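# Drop the painted pin into the matching coloured bin

## Task

Look at which colour is painted on one side of the pin the hand is holding, then place it (or release it from a short height just over the bin) so it lies flat on the floor of the bin with that same colour. The pin must stay there without the robot supporting it: open the hand, pull the hand away, and then report that the job is finished.

## Robot and tools

Robot: one arm with six joints (shoulder pan, shoulder lift, elbow, wrist 1, wrist 2, wrist 3) ending in a five-finger right hand. At the start the hand is already holding the pin. There is only one arm, so every command drives that single arm.

Frames. The scene frame has its origin on the table surface under the arm base, +z up, and +y to the left when facing along +x. Result lines report the hand point in that frame: end_effector_position in metres and end_effector_quat_wxyz, plus linear (m/s) and angular (rad/s) velocity. The hand point sits 0.05 m ahead of the palm, at the spot where the index pad meets the thumb tip in a pinch. Its own axes: +z runs along the straightened fingers (fingertips extend 0.06-0.07 m past the point), +y points out of the palm, and +x goes across the palm toward the little finger. A rigid bracket on the little-finger side of the wrist protrudes and can strike things. The reported position may be slightly off at long reach, and the base may not be level.

The row. Every motion command is a row of 14 numbers, each from -1 to 1, in this order: dx, dy, dz, rx, ry, rz, thumb_turn, thumb_bend, index, middle, ring, little, force_limit, speed. The first six are an offset, not a pose: a displacement of the hand point relative to where it was measured at the start of the command, expressed in the hand point's own axes. A value of 1.0 equals 0.6 m for dx/dy/dz and 180 degrees for rx/ry/rz; the three rotation numbers form a single rotation vector. The six hand numbers are absolute targets for each motor: -1 fully open (thumb beside palm, fingers straight), +1 fully closed (thumb across palm, fingers curled). A pinch is roughly thumb_turn 0.57, thumb_bend 0.75, index 0.22. force_limit maps -1..+1 to about 0..10 N at the fingertip (0..15 N for the two thumb motors) and only halts closing. speed maps -1..+1 from nearly zero to full speed (full travel in 0.6 s); close at -0.9 or slower for a soft grip. A motor only starts when its target changes by at least 0.01; repeating the same numbers keeps a grip. To release, send targets more open than hand_measured.

execute_actions(actions): a list of actions; each action is a list of up to 15 rows, one row per 1/30 s step, the last row held for any remaining steps. All rows in one action are offsets from the pose at that action's start (for a call's first action, the last pose reported). An empty list just returns state and images. Per control step the command is clipped to within 100 mm and 16 degrees of the current pose, so big offsets need several actions.

move(target, speed, stop_force, blocking): target is one 14-number row, its offset taken from the pose in the latest result showing one. The hand point travels in a straight line toward it; hand numbers are sent at the beginning. speed is in m/s, 0.002 to 0.5 (default 0.25); rotation is capped at twice that in rad/s. stop_force (9 to 40 N, optional) halts the path when the wrist sensor feels that much extra resistance along the direction of travel; use it only with slow, non-rotating moves, and omit it when backing off a surface. blocking=false returns after 0.5 s while motion continues; it cannot be combined with stop_force, and further motion commands are refused until wait or stop shows the end. The result adds a "move:" line: done, off_target, moving, held, fault, or contact (stop_force triggered), plus limits such as paced (pose clipped) or held (steps blocked), and distance from target.

wait(seconds): 0 to 10 s, holding the last command; returns early if a move ends. stop: brakes a running move. zoom_image(camera, region): region [x0, y0, x1, y1] in pixels, at most 504x504, on cam_head_left, cam_head_right, cam_high, cam_low or cam_wrist (each 504x504). show_instructions: shows the reference image. finished_scene(scene): ends the current scene by its number; irreversible.

Reading results: hand_measured, hand_stopped_by (moving, target, force, stalled, fault) and hand_load_n list six values in the motor order above; a dropped object shows as loads falling to near 0. "Hand target" is where the controller now drives the hand point. "pose unreachable" means the clearance check altered or blocked the command. Wrist force and torque are in the end effector's axes, noisy (offset up to ~4 N), saturating near 50 N; force points from the surface back into the arm.

Cautions: the arm is stiff, so pushing even slightly past a contact at speed can trigger a fault (joint torque limits 133 N m for the big joints, 24.9 N m for the wrists; or 150 N external force), freezing the arm for 10 s. Never push or knock anything off the table. Avoid slamming, fast impacts and dropping the pin from high up; release only just above the bin. Holding loads heats motors (warning at 70 °C, brakes at 85 °C). Check the paint colour with zoom_image before choosing the bin, and after release confirm the pin lies flat inside before moving away and finishing.

Each tool is called after ">>>" as name([rows], argument=value, ...), one row to a line, values as JSON.

Reference images:

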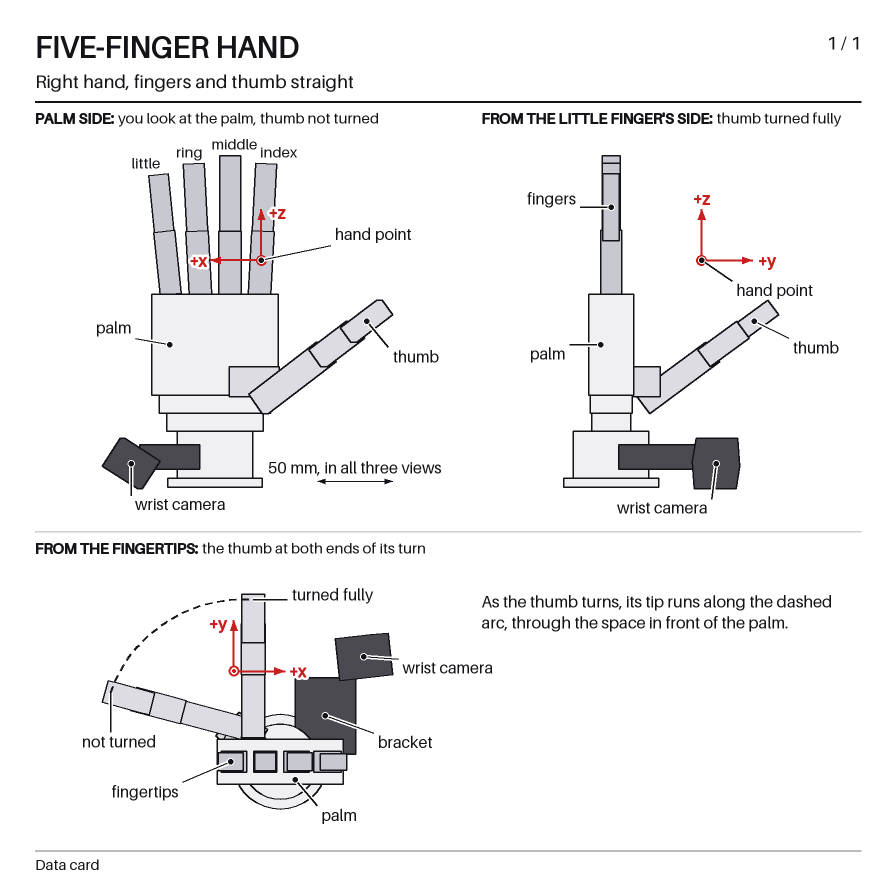

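## Session

>>> execute_actions(actions=[])

Scene clock: 0.00 s.
end_effector_position=(+0.8085, -0.0952, +0.3000) hand_measured=(+0.550, +0.750, +0.142, -1.000, -1.000, -1.000) hand_load_n=(+0.0, +0.5, +5.5, +0.0, +0.0, +0.0) hand_stopped_by=(target, target, target, target, target, target) hand_force_limit=0.00 hand_speed=-0.80 end_effector_quat_wxyz=(+0.521, -0.547, +0.467, -0.459) end_effector_velocity=(-0.000, +0.000, +0.000) end_effector_angular_velocity=(-0.000, -0.001, +0.000)
Joint positions: [-0.534 -0.893  1.59  -3.807 -0.924 -0.038]
Joint velocities: [-0.    -0.001  0.    -0.     0.    -0.   ]
Wrist force (N, on the end effector, along its own x y z axes, offset not removed): no reading
Wrist torque (N m, same axes, about the end effector's origin, offset not removed): no reading
Hand target: +0.809, -0.095, +0.300; +0.521, -0.547, +0.467, -0.459

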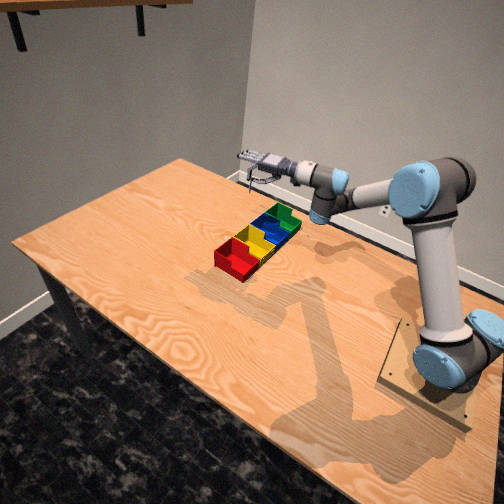

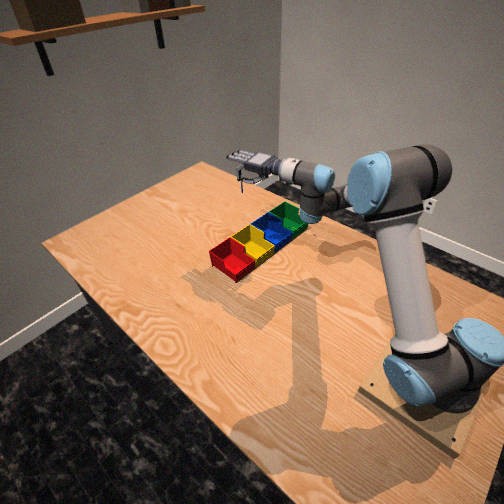

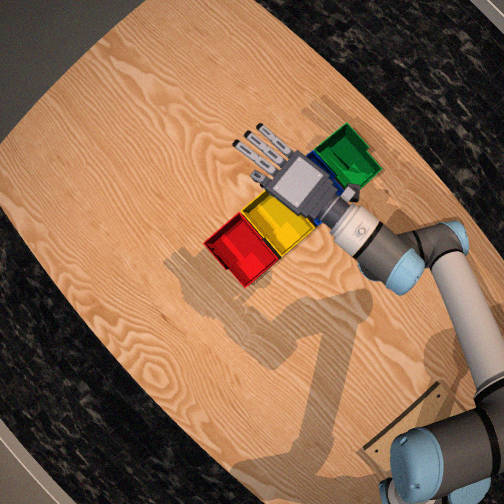

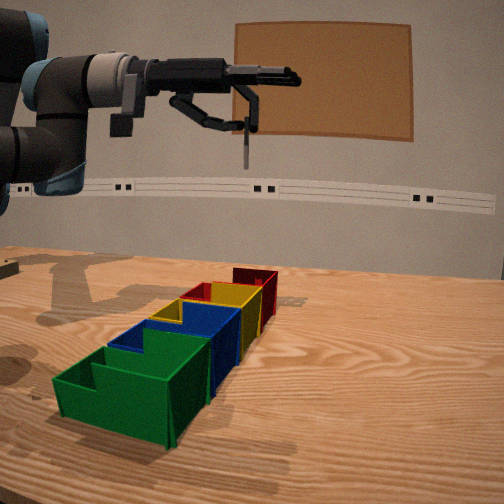

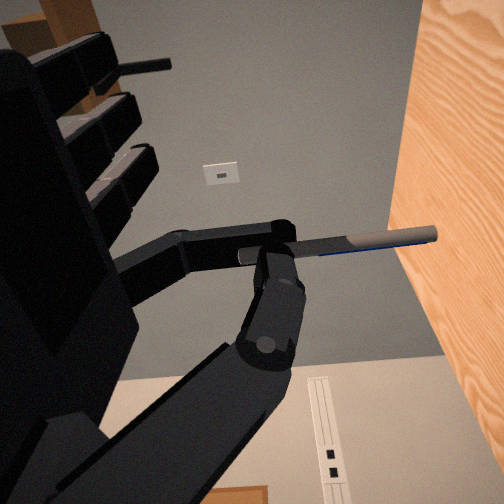

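>>> zoom_image(camera="cam_wrist", region=[280, 200, 460, 290])

>>> zoom_image(camera="cam_head_left", region=[200, 130, 360, 290])

Region (280, 200, 460, 290) of cam_wrist's 504x504 image, scaled by 2.800, with more detail than that image has.

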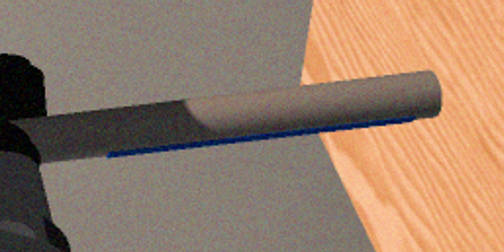

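Region (200, 130, 360, 290) of cam_head_left's 504x504 image, scaled by 3.150, with more detail than that image has.

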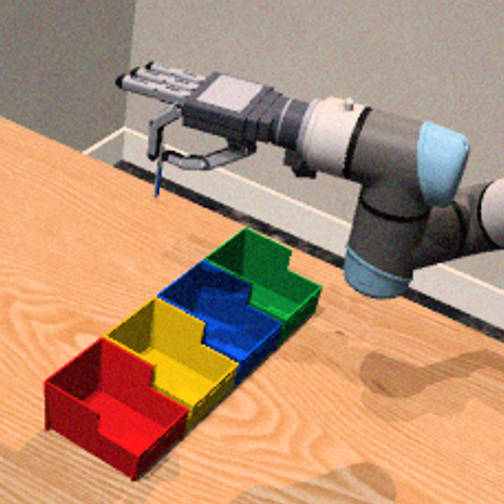

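>>> move(target=[0.17,0.15,-0.15,0,0,0,0.55,0.75,0.16,-1,-1,-1,0,-0.8])

Scene clock: 2.30 s.
end_effector_position=(+0.7313, -0.2107, +0.2151) hand_measured=(+0.550, +0.750, +0.142, -1.000, -1.000, -1.000) hand_load_n=(+0.0, +0.5, +5.5, +0.0, +0.0, +0.0) hand_stopped_by=(target, target, force, target, target, target) hand_force_limit=0.00 hand_speed=-0.80 end_effector_quat_wxyz=(+0.521, -0.547, +0.467, -0.459) end_effector_velocity=(-0.001, -0.001, -0.001) end_effector_angular_velocity=(+0.001, +0.000, -0.000)
Joint positions: [-0.783 -0.793  1.701 -4.01  -0.675 -0.05 ]
Joint velocities: [-0.002  0.001  0.    -0.001  0.002  0.001]
Wrist force (N, on the end effector, along its own x y z axes, offset not removed): [2.0 2.1 1.0]
Wrist torque (N m, same axes, about the end effector's origin, offset not removed): [0.20 -0.35 0.42]
Hand target: +0.731, -0.211, +0.215; +0.521, -0.547, +0.467, -0.459
Off the commanded pose: 0.000 m, 0 deg.
move: done

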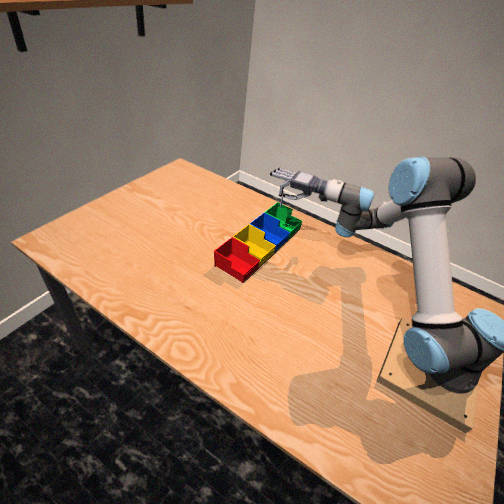

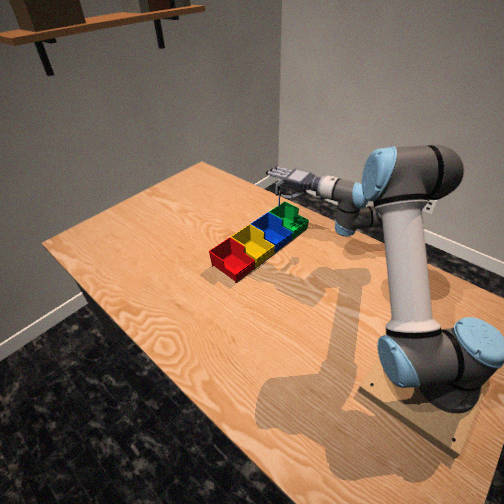

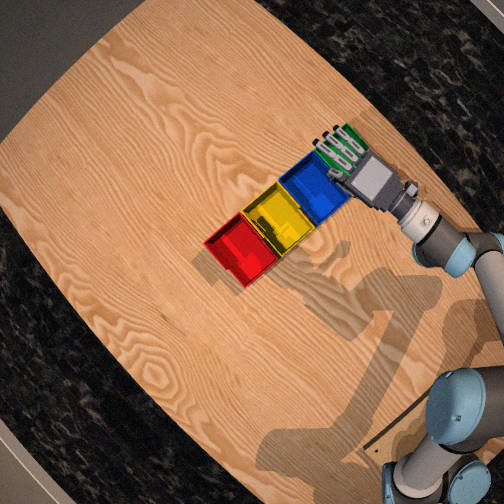

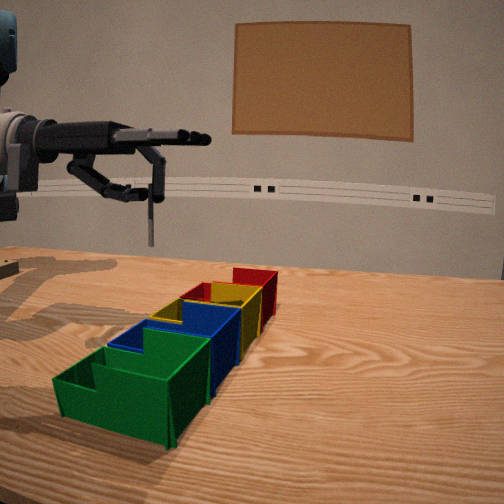

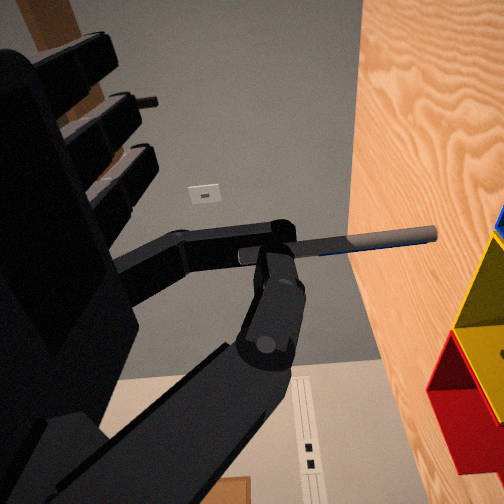

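>>> move(target=[-0.055,0.08,0.06,-0.13,0,0,0.55,0.75,0.16,-1,-1,-1,0,-0.8])

Scene clock: 4.03 s.
end_effector_position=(+0.7605, -0.1740, +0.1653) hand_measured=(+0.550, +0.750, +0.142, -1.000, -1.000, -1.000) hand_load_n=(+0.0, +0.5, +5.5, +0.0, +0.0, +0.0) hand_stopped_by=(target, target, force, target, target, target) hand_force_limit=0.00 hand_speed=-0.80 end_effector_quat_wxyz=(-0.400, +0.641, -0.550, +0.355) end_effector_velocity=(+0.000, -0.000, -0.002) end_effector_angular_velocity=(+0.000, +0.009, -0.001)
Joint positions: [-0.638 -0.897  1.69  -3.375 -0.91  -0.388]
Joint velocities: [ 0.002  0.001 -0.003  0.011 -0.005 -0.003]
Wrist force (N, on the end effector, along its own x y z axes, offset not removed): [2.6 2.4 -0.2]
Wrist torque (N m, same axes, about the end effector's origin, offset not removed): [0.36 -0.37 0.41]
Hand target: +0.761, -0.174, +0.165; -0.399, +0.642, -0.550, +0.355
Off the commanded pose: 0.000 m, 0 deg.
move: done

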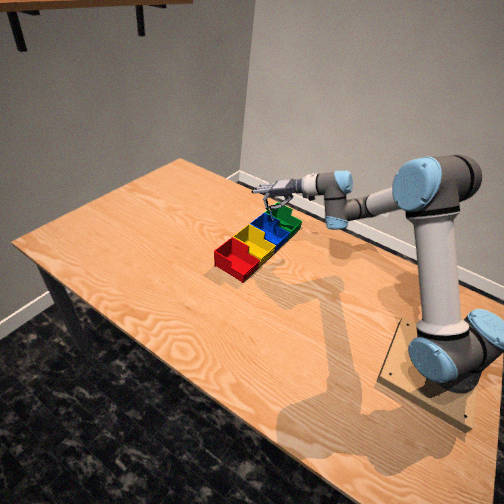

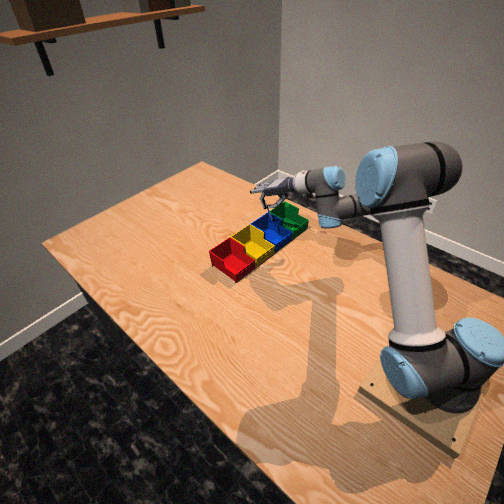

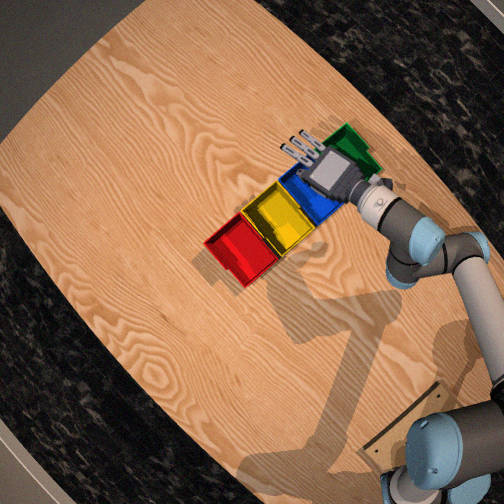

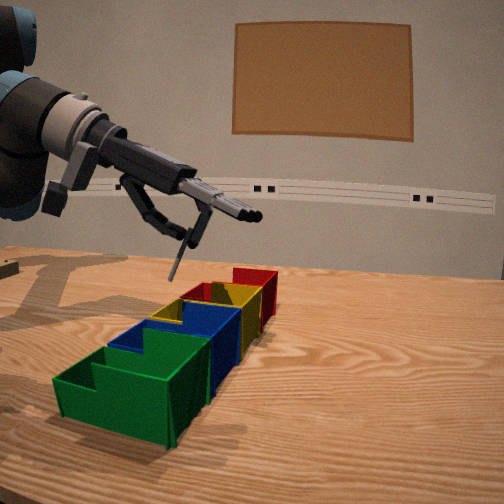

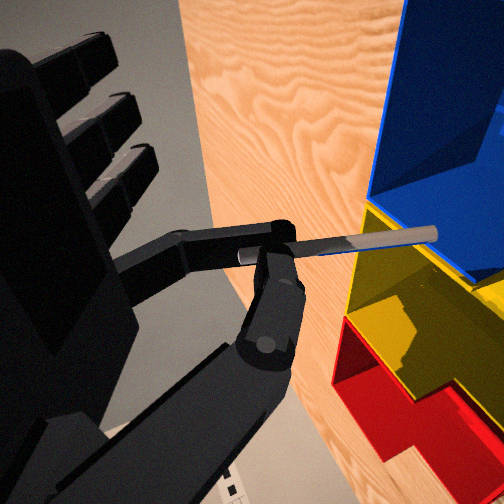

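>>> move(target=[0,0.086,0.012,0,0,0,0.55,0.75,0.16,-1,-1,-1,0,-0.8], speed=0.12)

>>> zoom_image(camera="cam_head_left", region=[220, 170, 320, 270])

Scene clock: 5.20 s.
end_effector_position=(+0.7453, -0.1770, +0.1157) hand_measured=(+0.550, +0.750, +0.142, -1.000, -1.000, -1.000) hand_load_n=(+0.0, +0.5, +5.5, +0.0, +0.0, +0.0) hand_stopped_by=(target, target, force, target, target, target) hand_force_limit=0.00 hand_speed=-0.80 end_effector_quat_wxyz=(-0.400, +0.641, -0.550, +0.355) end_effector_velocity=(-0.001, -0.001, -0.002) end_effector_angular_velocity=(+0.001, +0.002, -0.002)
Joint positions: [-0.657 -0.829  1.741 -3.486 -0.894 -0.401]
Joint velocities: [-0.001  0.002  0.001 -0.002 -0.001  0.   ]
Wrist force (N, on the end effector, along its own x y z axes, offset not removed): [2.9 2.3 -0.3]
Wrist torque (N m, same axes, about the end effector's origin, offset not removed): [0.28 -0.41 0.46]
Hand target: +0.745, -0.177, +0.116; -0.400, +0.641, -0.550, +0.355
Off the commanded pose: 0.000 m, 0 deg.
move: done

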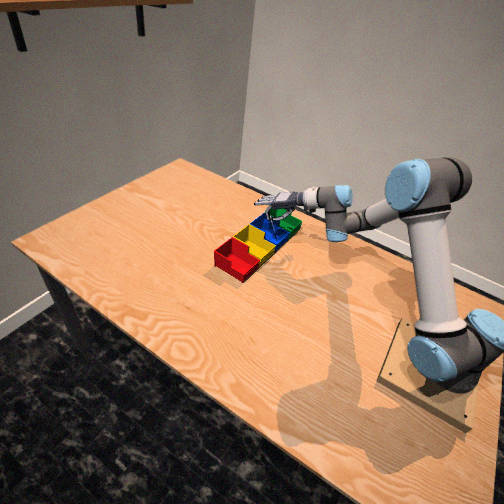

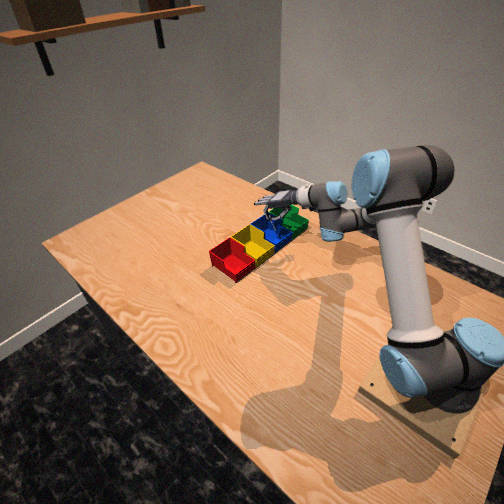

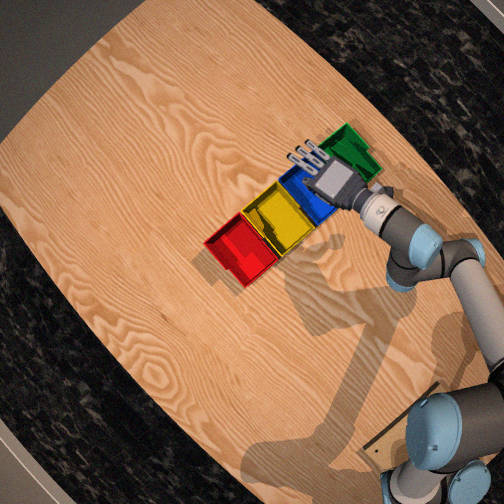

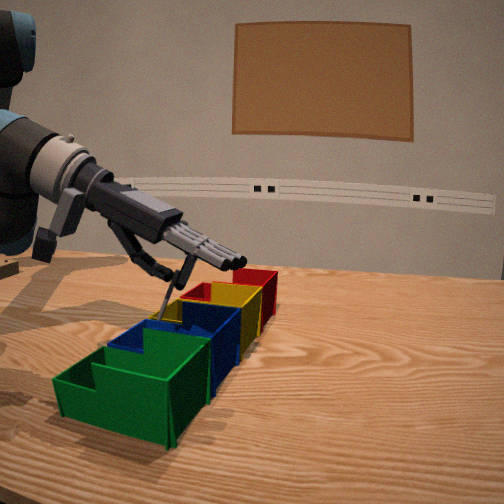

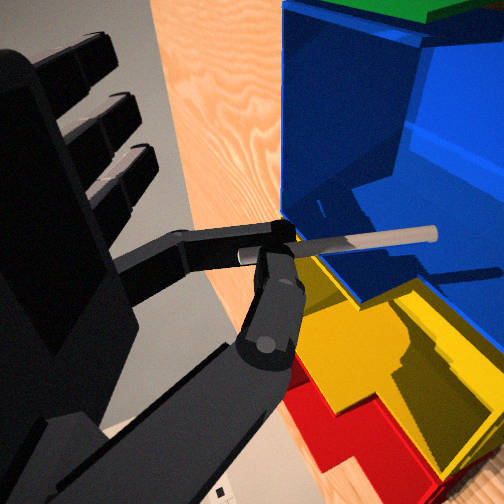

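Region (220, 170, 320, 270) of cam_head_left's 504x504 image, scaled by 5.040, with more detail than that image has.

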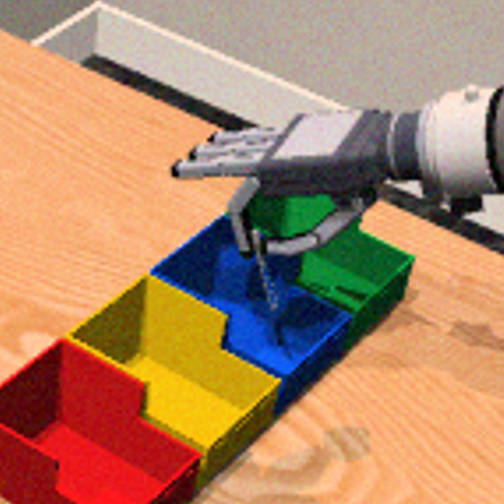

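>>> move(target=[0.017,0.038,0.018,0,0,0,0.55,0.75,0.16,-1,-1,-1,0,-0.8], speed=0.08)

>>> zoom_image(camera="cam_head_left", region=[220, 170, 320, 270])

Scene clock: 6.23 s.
end_effector_position=(+0.7468, -0.1875, +0.0908) hand_measured=(+0.550, +0.750, +0.142, -1.000, -1.000, -1.000) hand_load_n=(+0.0, +0.5, +5.5, +0.0, +0.0, +0.0) hand_stopped_by=(target, target, force, target, target, target) hand_force_limit=0.00 hand_speed=-0.80 end_effector_quat_wxyz=(-0.400, +0.641, -0.550, +0.355) end_effector_velocity=(+0.000, -0.000, -0.000) end_effector_angular_velocity=(-0.001, -0.001, -0.000)
Joint positions: [-0.669 -0.774  1.722 -3.516 -0.883 -0.41 ]
Joint velocities: [-0.     0.002 -0.002 -0.001  0.    -0.   ]
Wrist force (N, on the end effector, along its own x y z axes, offset not removed): [1.3 2.3 1.3]
Wrist torque (N m, same axes, about the end effector's origin, offset not removed): [0.24 -0.19 0.33]
Hand target: +0.747, -0.188, +0.091; -0.400, +0.641, -0.550, +0.355
Off the commanded pose: 0.000 m, 0 deg.
move: done

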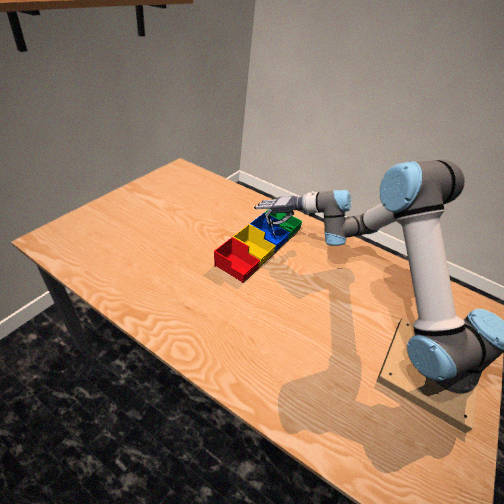

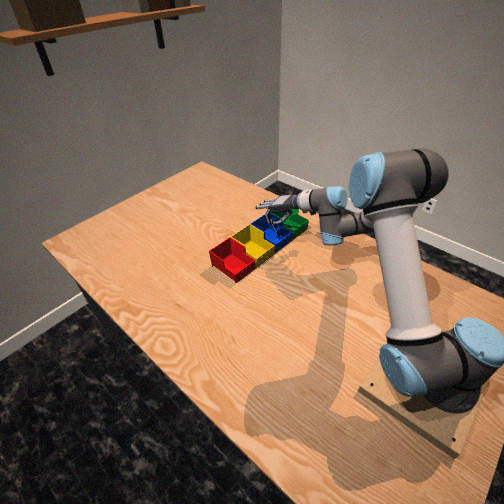

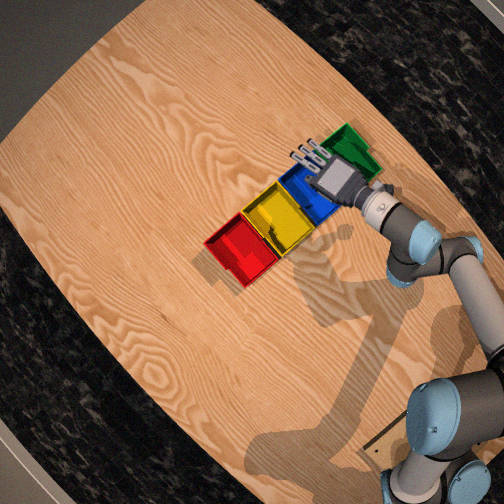

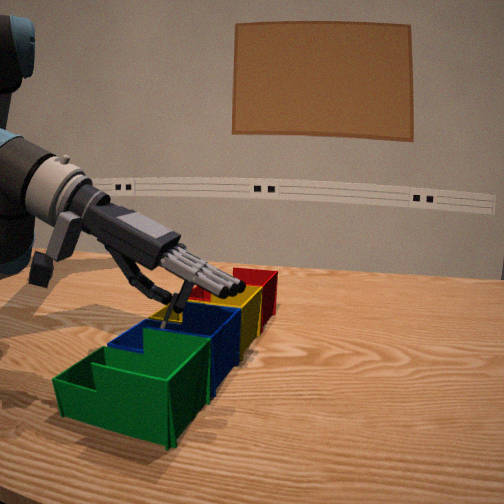

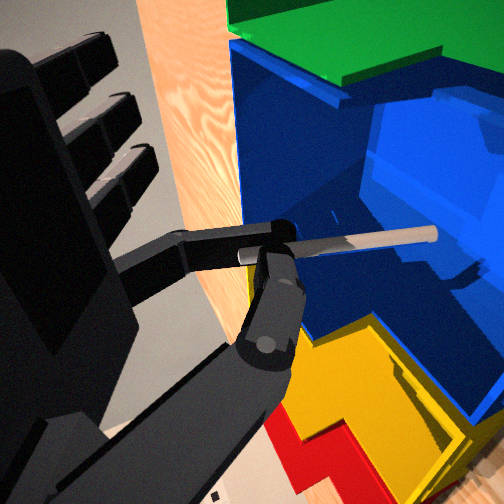

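Region (220, 170, 320, 270) of cam_head_left's 504x504 image, scaled by 5.040, with more detail than that image has.

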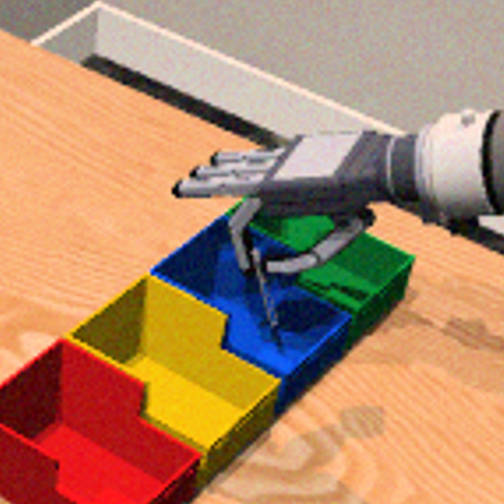

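>>> execute_actions([
  [[0,0.008,-0.018,0,0,0,0.55,0.75,0.16,-1,-1,-1,0,-0.8]],
  [[0,0,0,0,0,0,0.55,0.75,-0.4,-1,-1,-1,0,0.8]],
])

>>> move(target=[0,-0.1,-0.25,0,0,0,0.55,0.75,-0.4,-1,-1,-1,0,0.8])

>>> zoom_image(camera="cam_high", region=[260, 130, 380, 250])

Scene clock: 7.77 s.
end_effector_position=(+0.7352, -0.1892, +0.0910) hand_measured=(+0.550, +0.750, -0.400, -1.000, -1.000, -1.000) hand_load_n=(+0.0, +0.0, +0.0, +0.0, +0.0, +0.0) hand_stopped_by=(target, target, target, target, target, target) hand_force_limit=0.00 hand_speed=0.80 end_effector_quat_wxyz=(-0.400, +0.641, -0.550, +0.355) end_effector_velocity=(+0.000, -0.000, +0.001) end_effector_angular_velocity=(-0.002, -0.002, -0.000)
Joint positions: [-0.684 -0.79   1.757 -3.529 -0.871 -0.42 ]
Joint velocities: [ 0.    -0.001  0.    -0.002 -0.     0.   ]
Wrist force (N, on the end effector, along its own x y z axes, offset not removed): [1.8 1.8 -0.8]
Wrist torque (N m, same axes, about the end effector's origin, offset not removed): [0.29 -0.26 0.35]
Hand target: +0.735, -0.189, +0.091; -0.400, +0.641, -0.550, +0.355
Off the commanded pose: 0.000 m, 0 deg.

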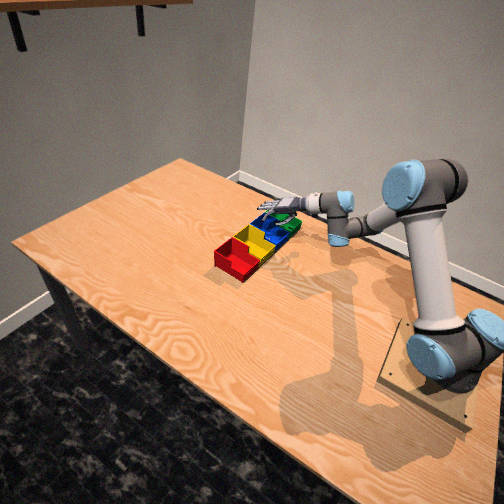

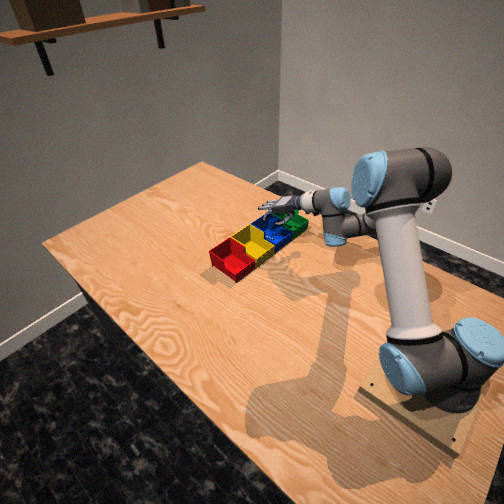

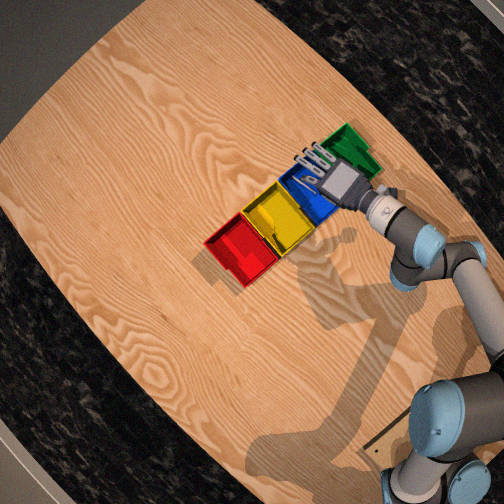

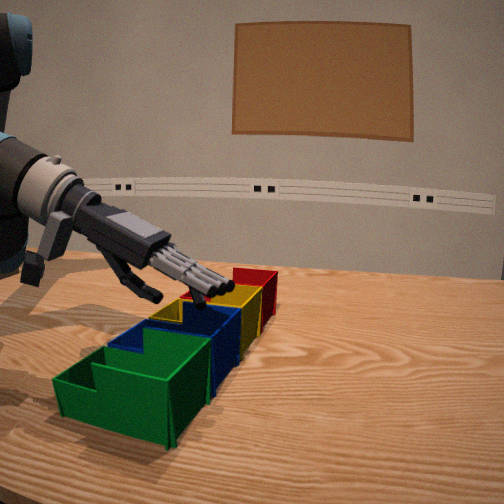

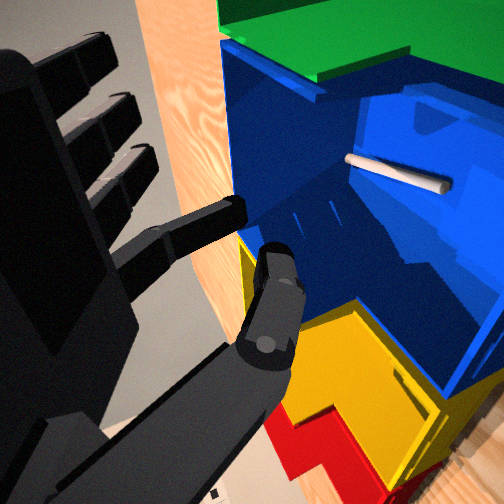

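Scene clock: 8.97 s.
end_effector_position=(+0.6261, -0.2027, +0.2093) hand_measured=(+0.550, +0.750, -0.400, -1.000, -1.000, -1.000) hand_load_n=(+0.0, +0.0, +0.0, +0.0, +0.0, +0.0) hand_stopped_by=(target, target, target, target, target, target) hand_force_limit=0.00 hand_speed=0.80 end_effector_quat_wxyz=(-0.400, +0.641, -0.550, +0.355) end_effector_velocity=(-0.001, -0.000, +0.001) end_effector_angular_velocity=(-0.001, -0.000, +0.001)
Joint positions: [-0.842 -1.187  2.029 -3.316 -0.742 -0.547]
Joint velocities: [-0.002 -0.004  0.002  0.003  0.002 -0.003]
Wrist force (N, on the end effector, along its own x y z axes, offset not removed): [0.7 2.5 0.0]
Wrist torque (N m, same axes, about the end effector's origin, offset not removed): [0.37 -0.09 0.29]
Hand target: +0.626, -0.203, +0.209; -0.400, +0.641, -0.550, +0.355
Off the commanded pose: 0.000 m, 0 deg.
move: done

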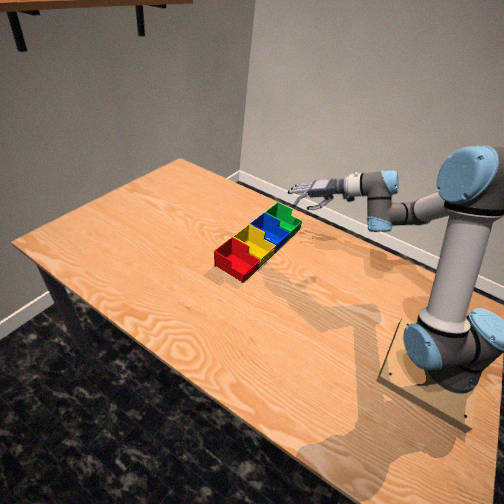

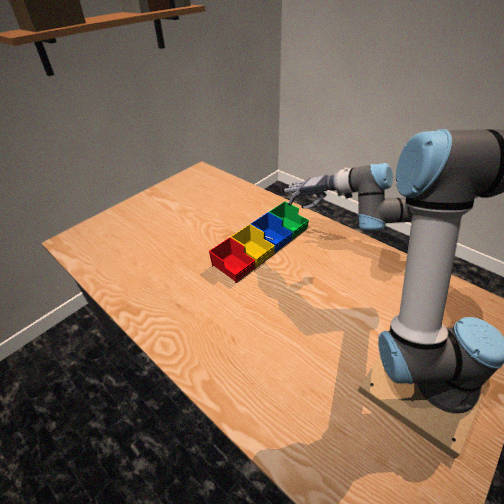

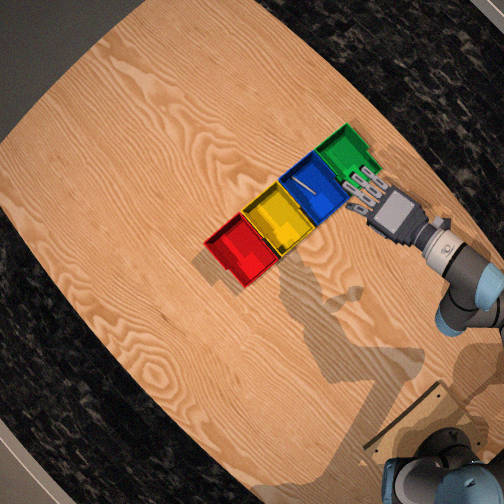

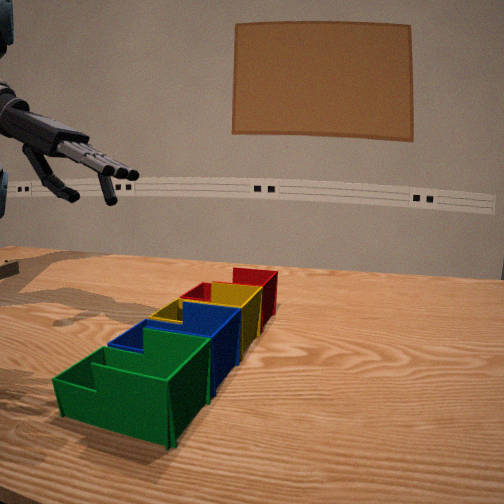

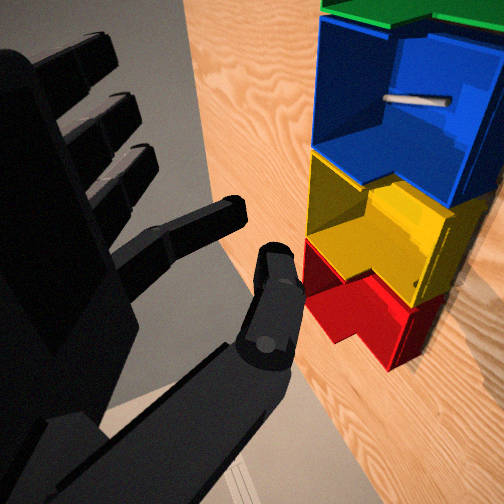

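Region (260, 130, 380, 250) of cam_high's 504x504 image, scaled by 4.200, with more detail than that image has.

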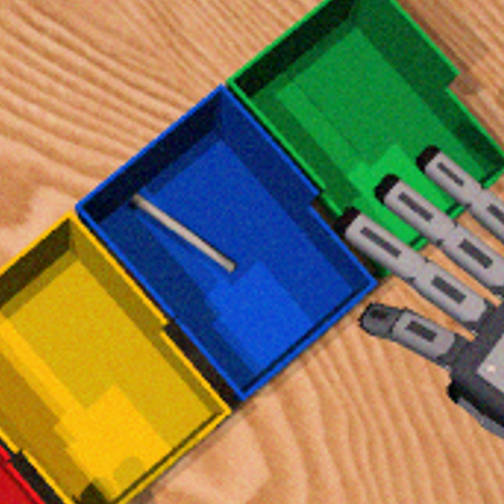

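Near the back wall; checking it's flat.

>>> zoom_image(camera="cam_wrist", region=[340, 30, 500, 190])

Region (340, 30, 500, 190) of cam_wrist's 504x504 image, scaled by 3.150, with more detail than that image has.

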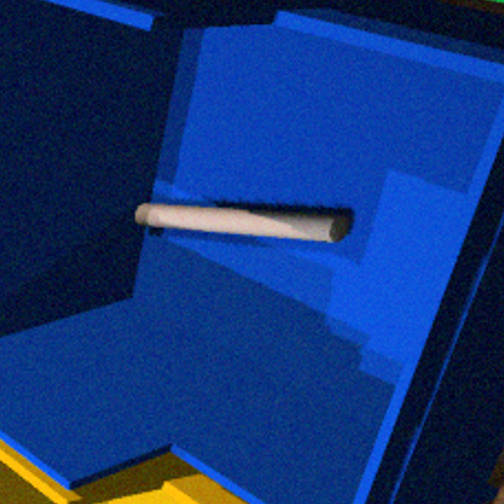

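>>> finished_scene(scene=1)

The scene is finished: the task was done.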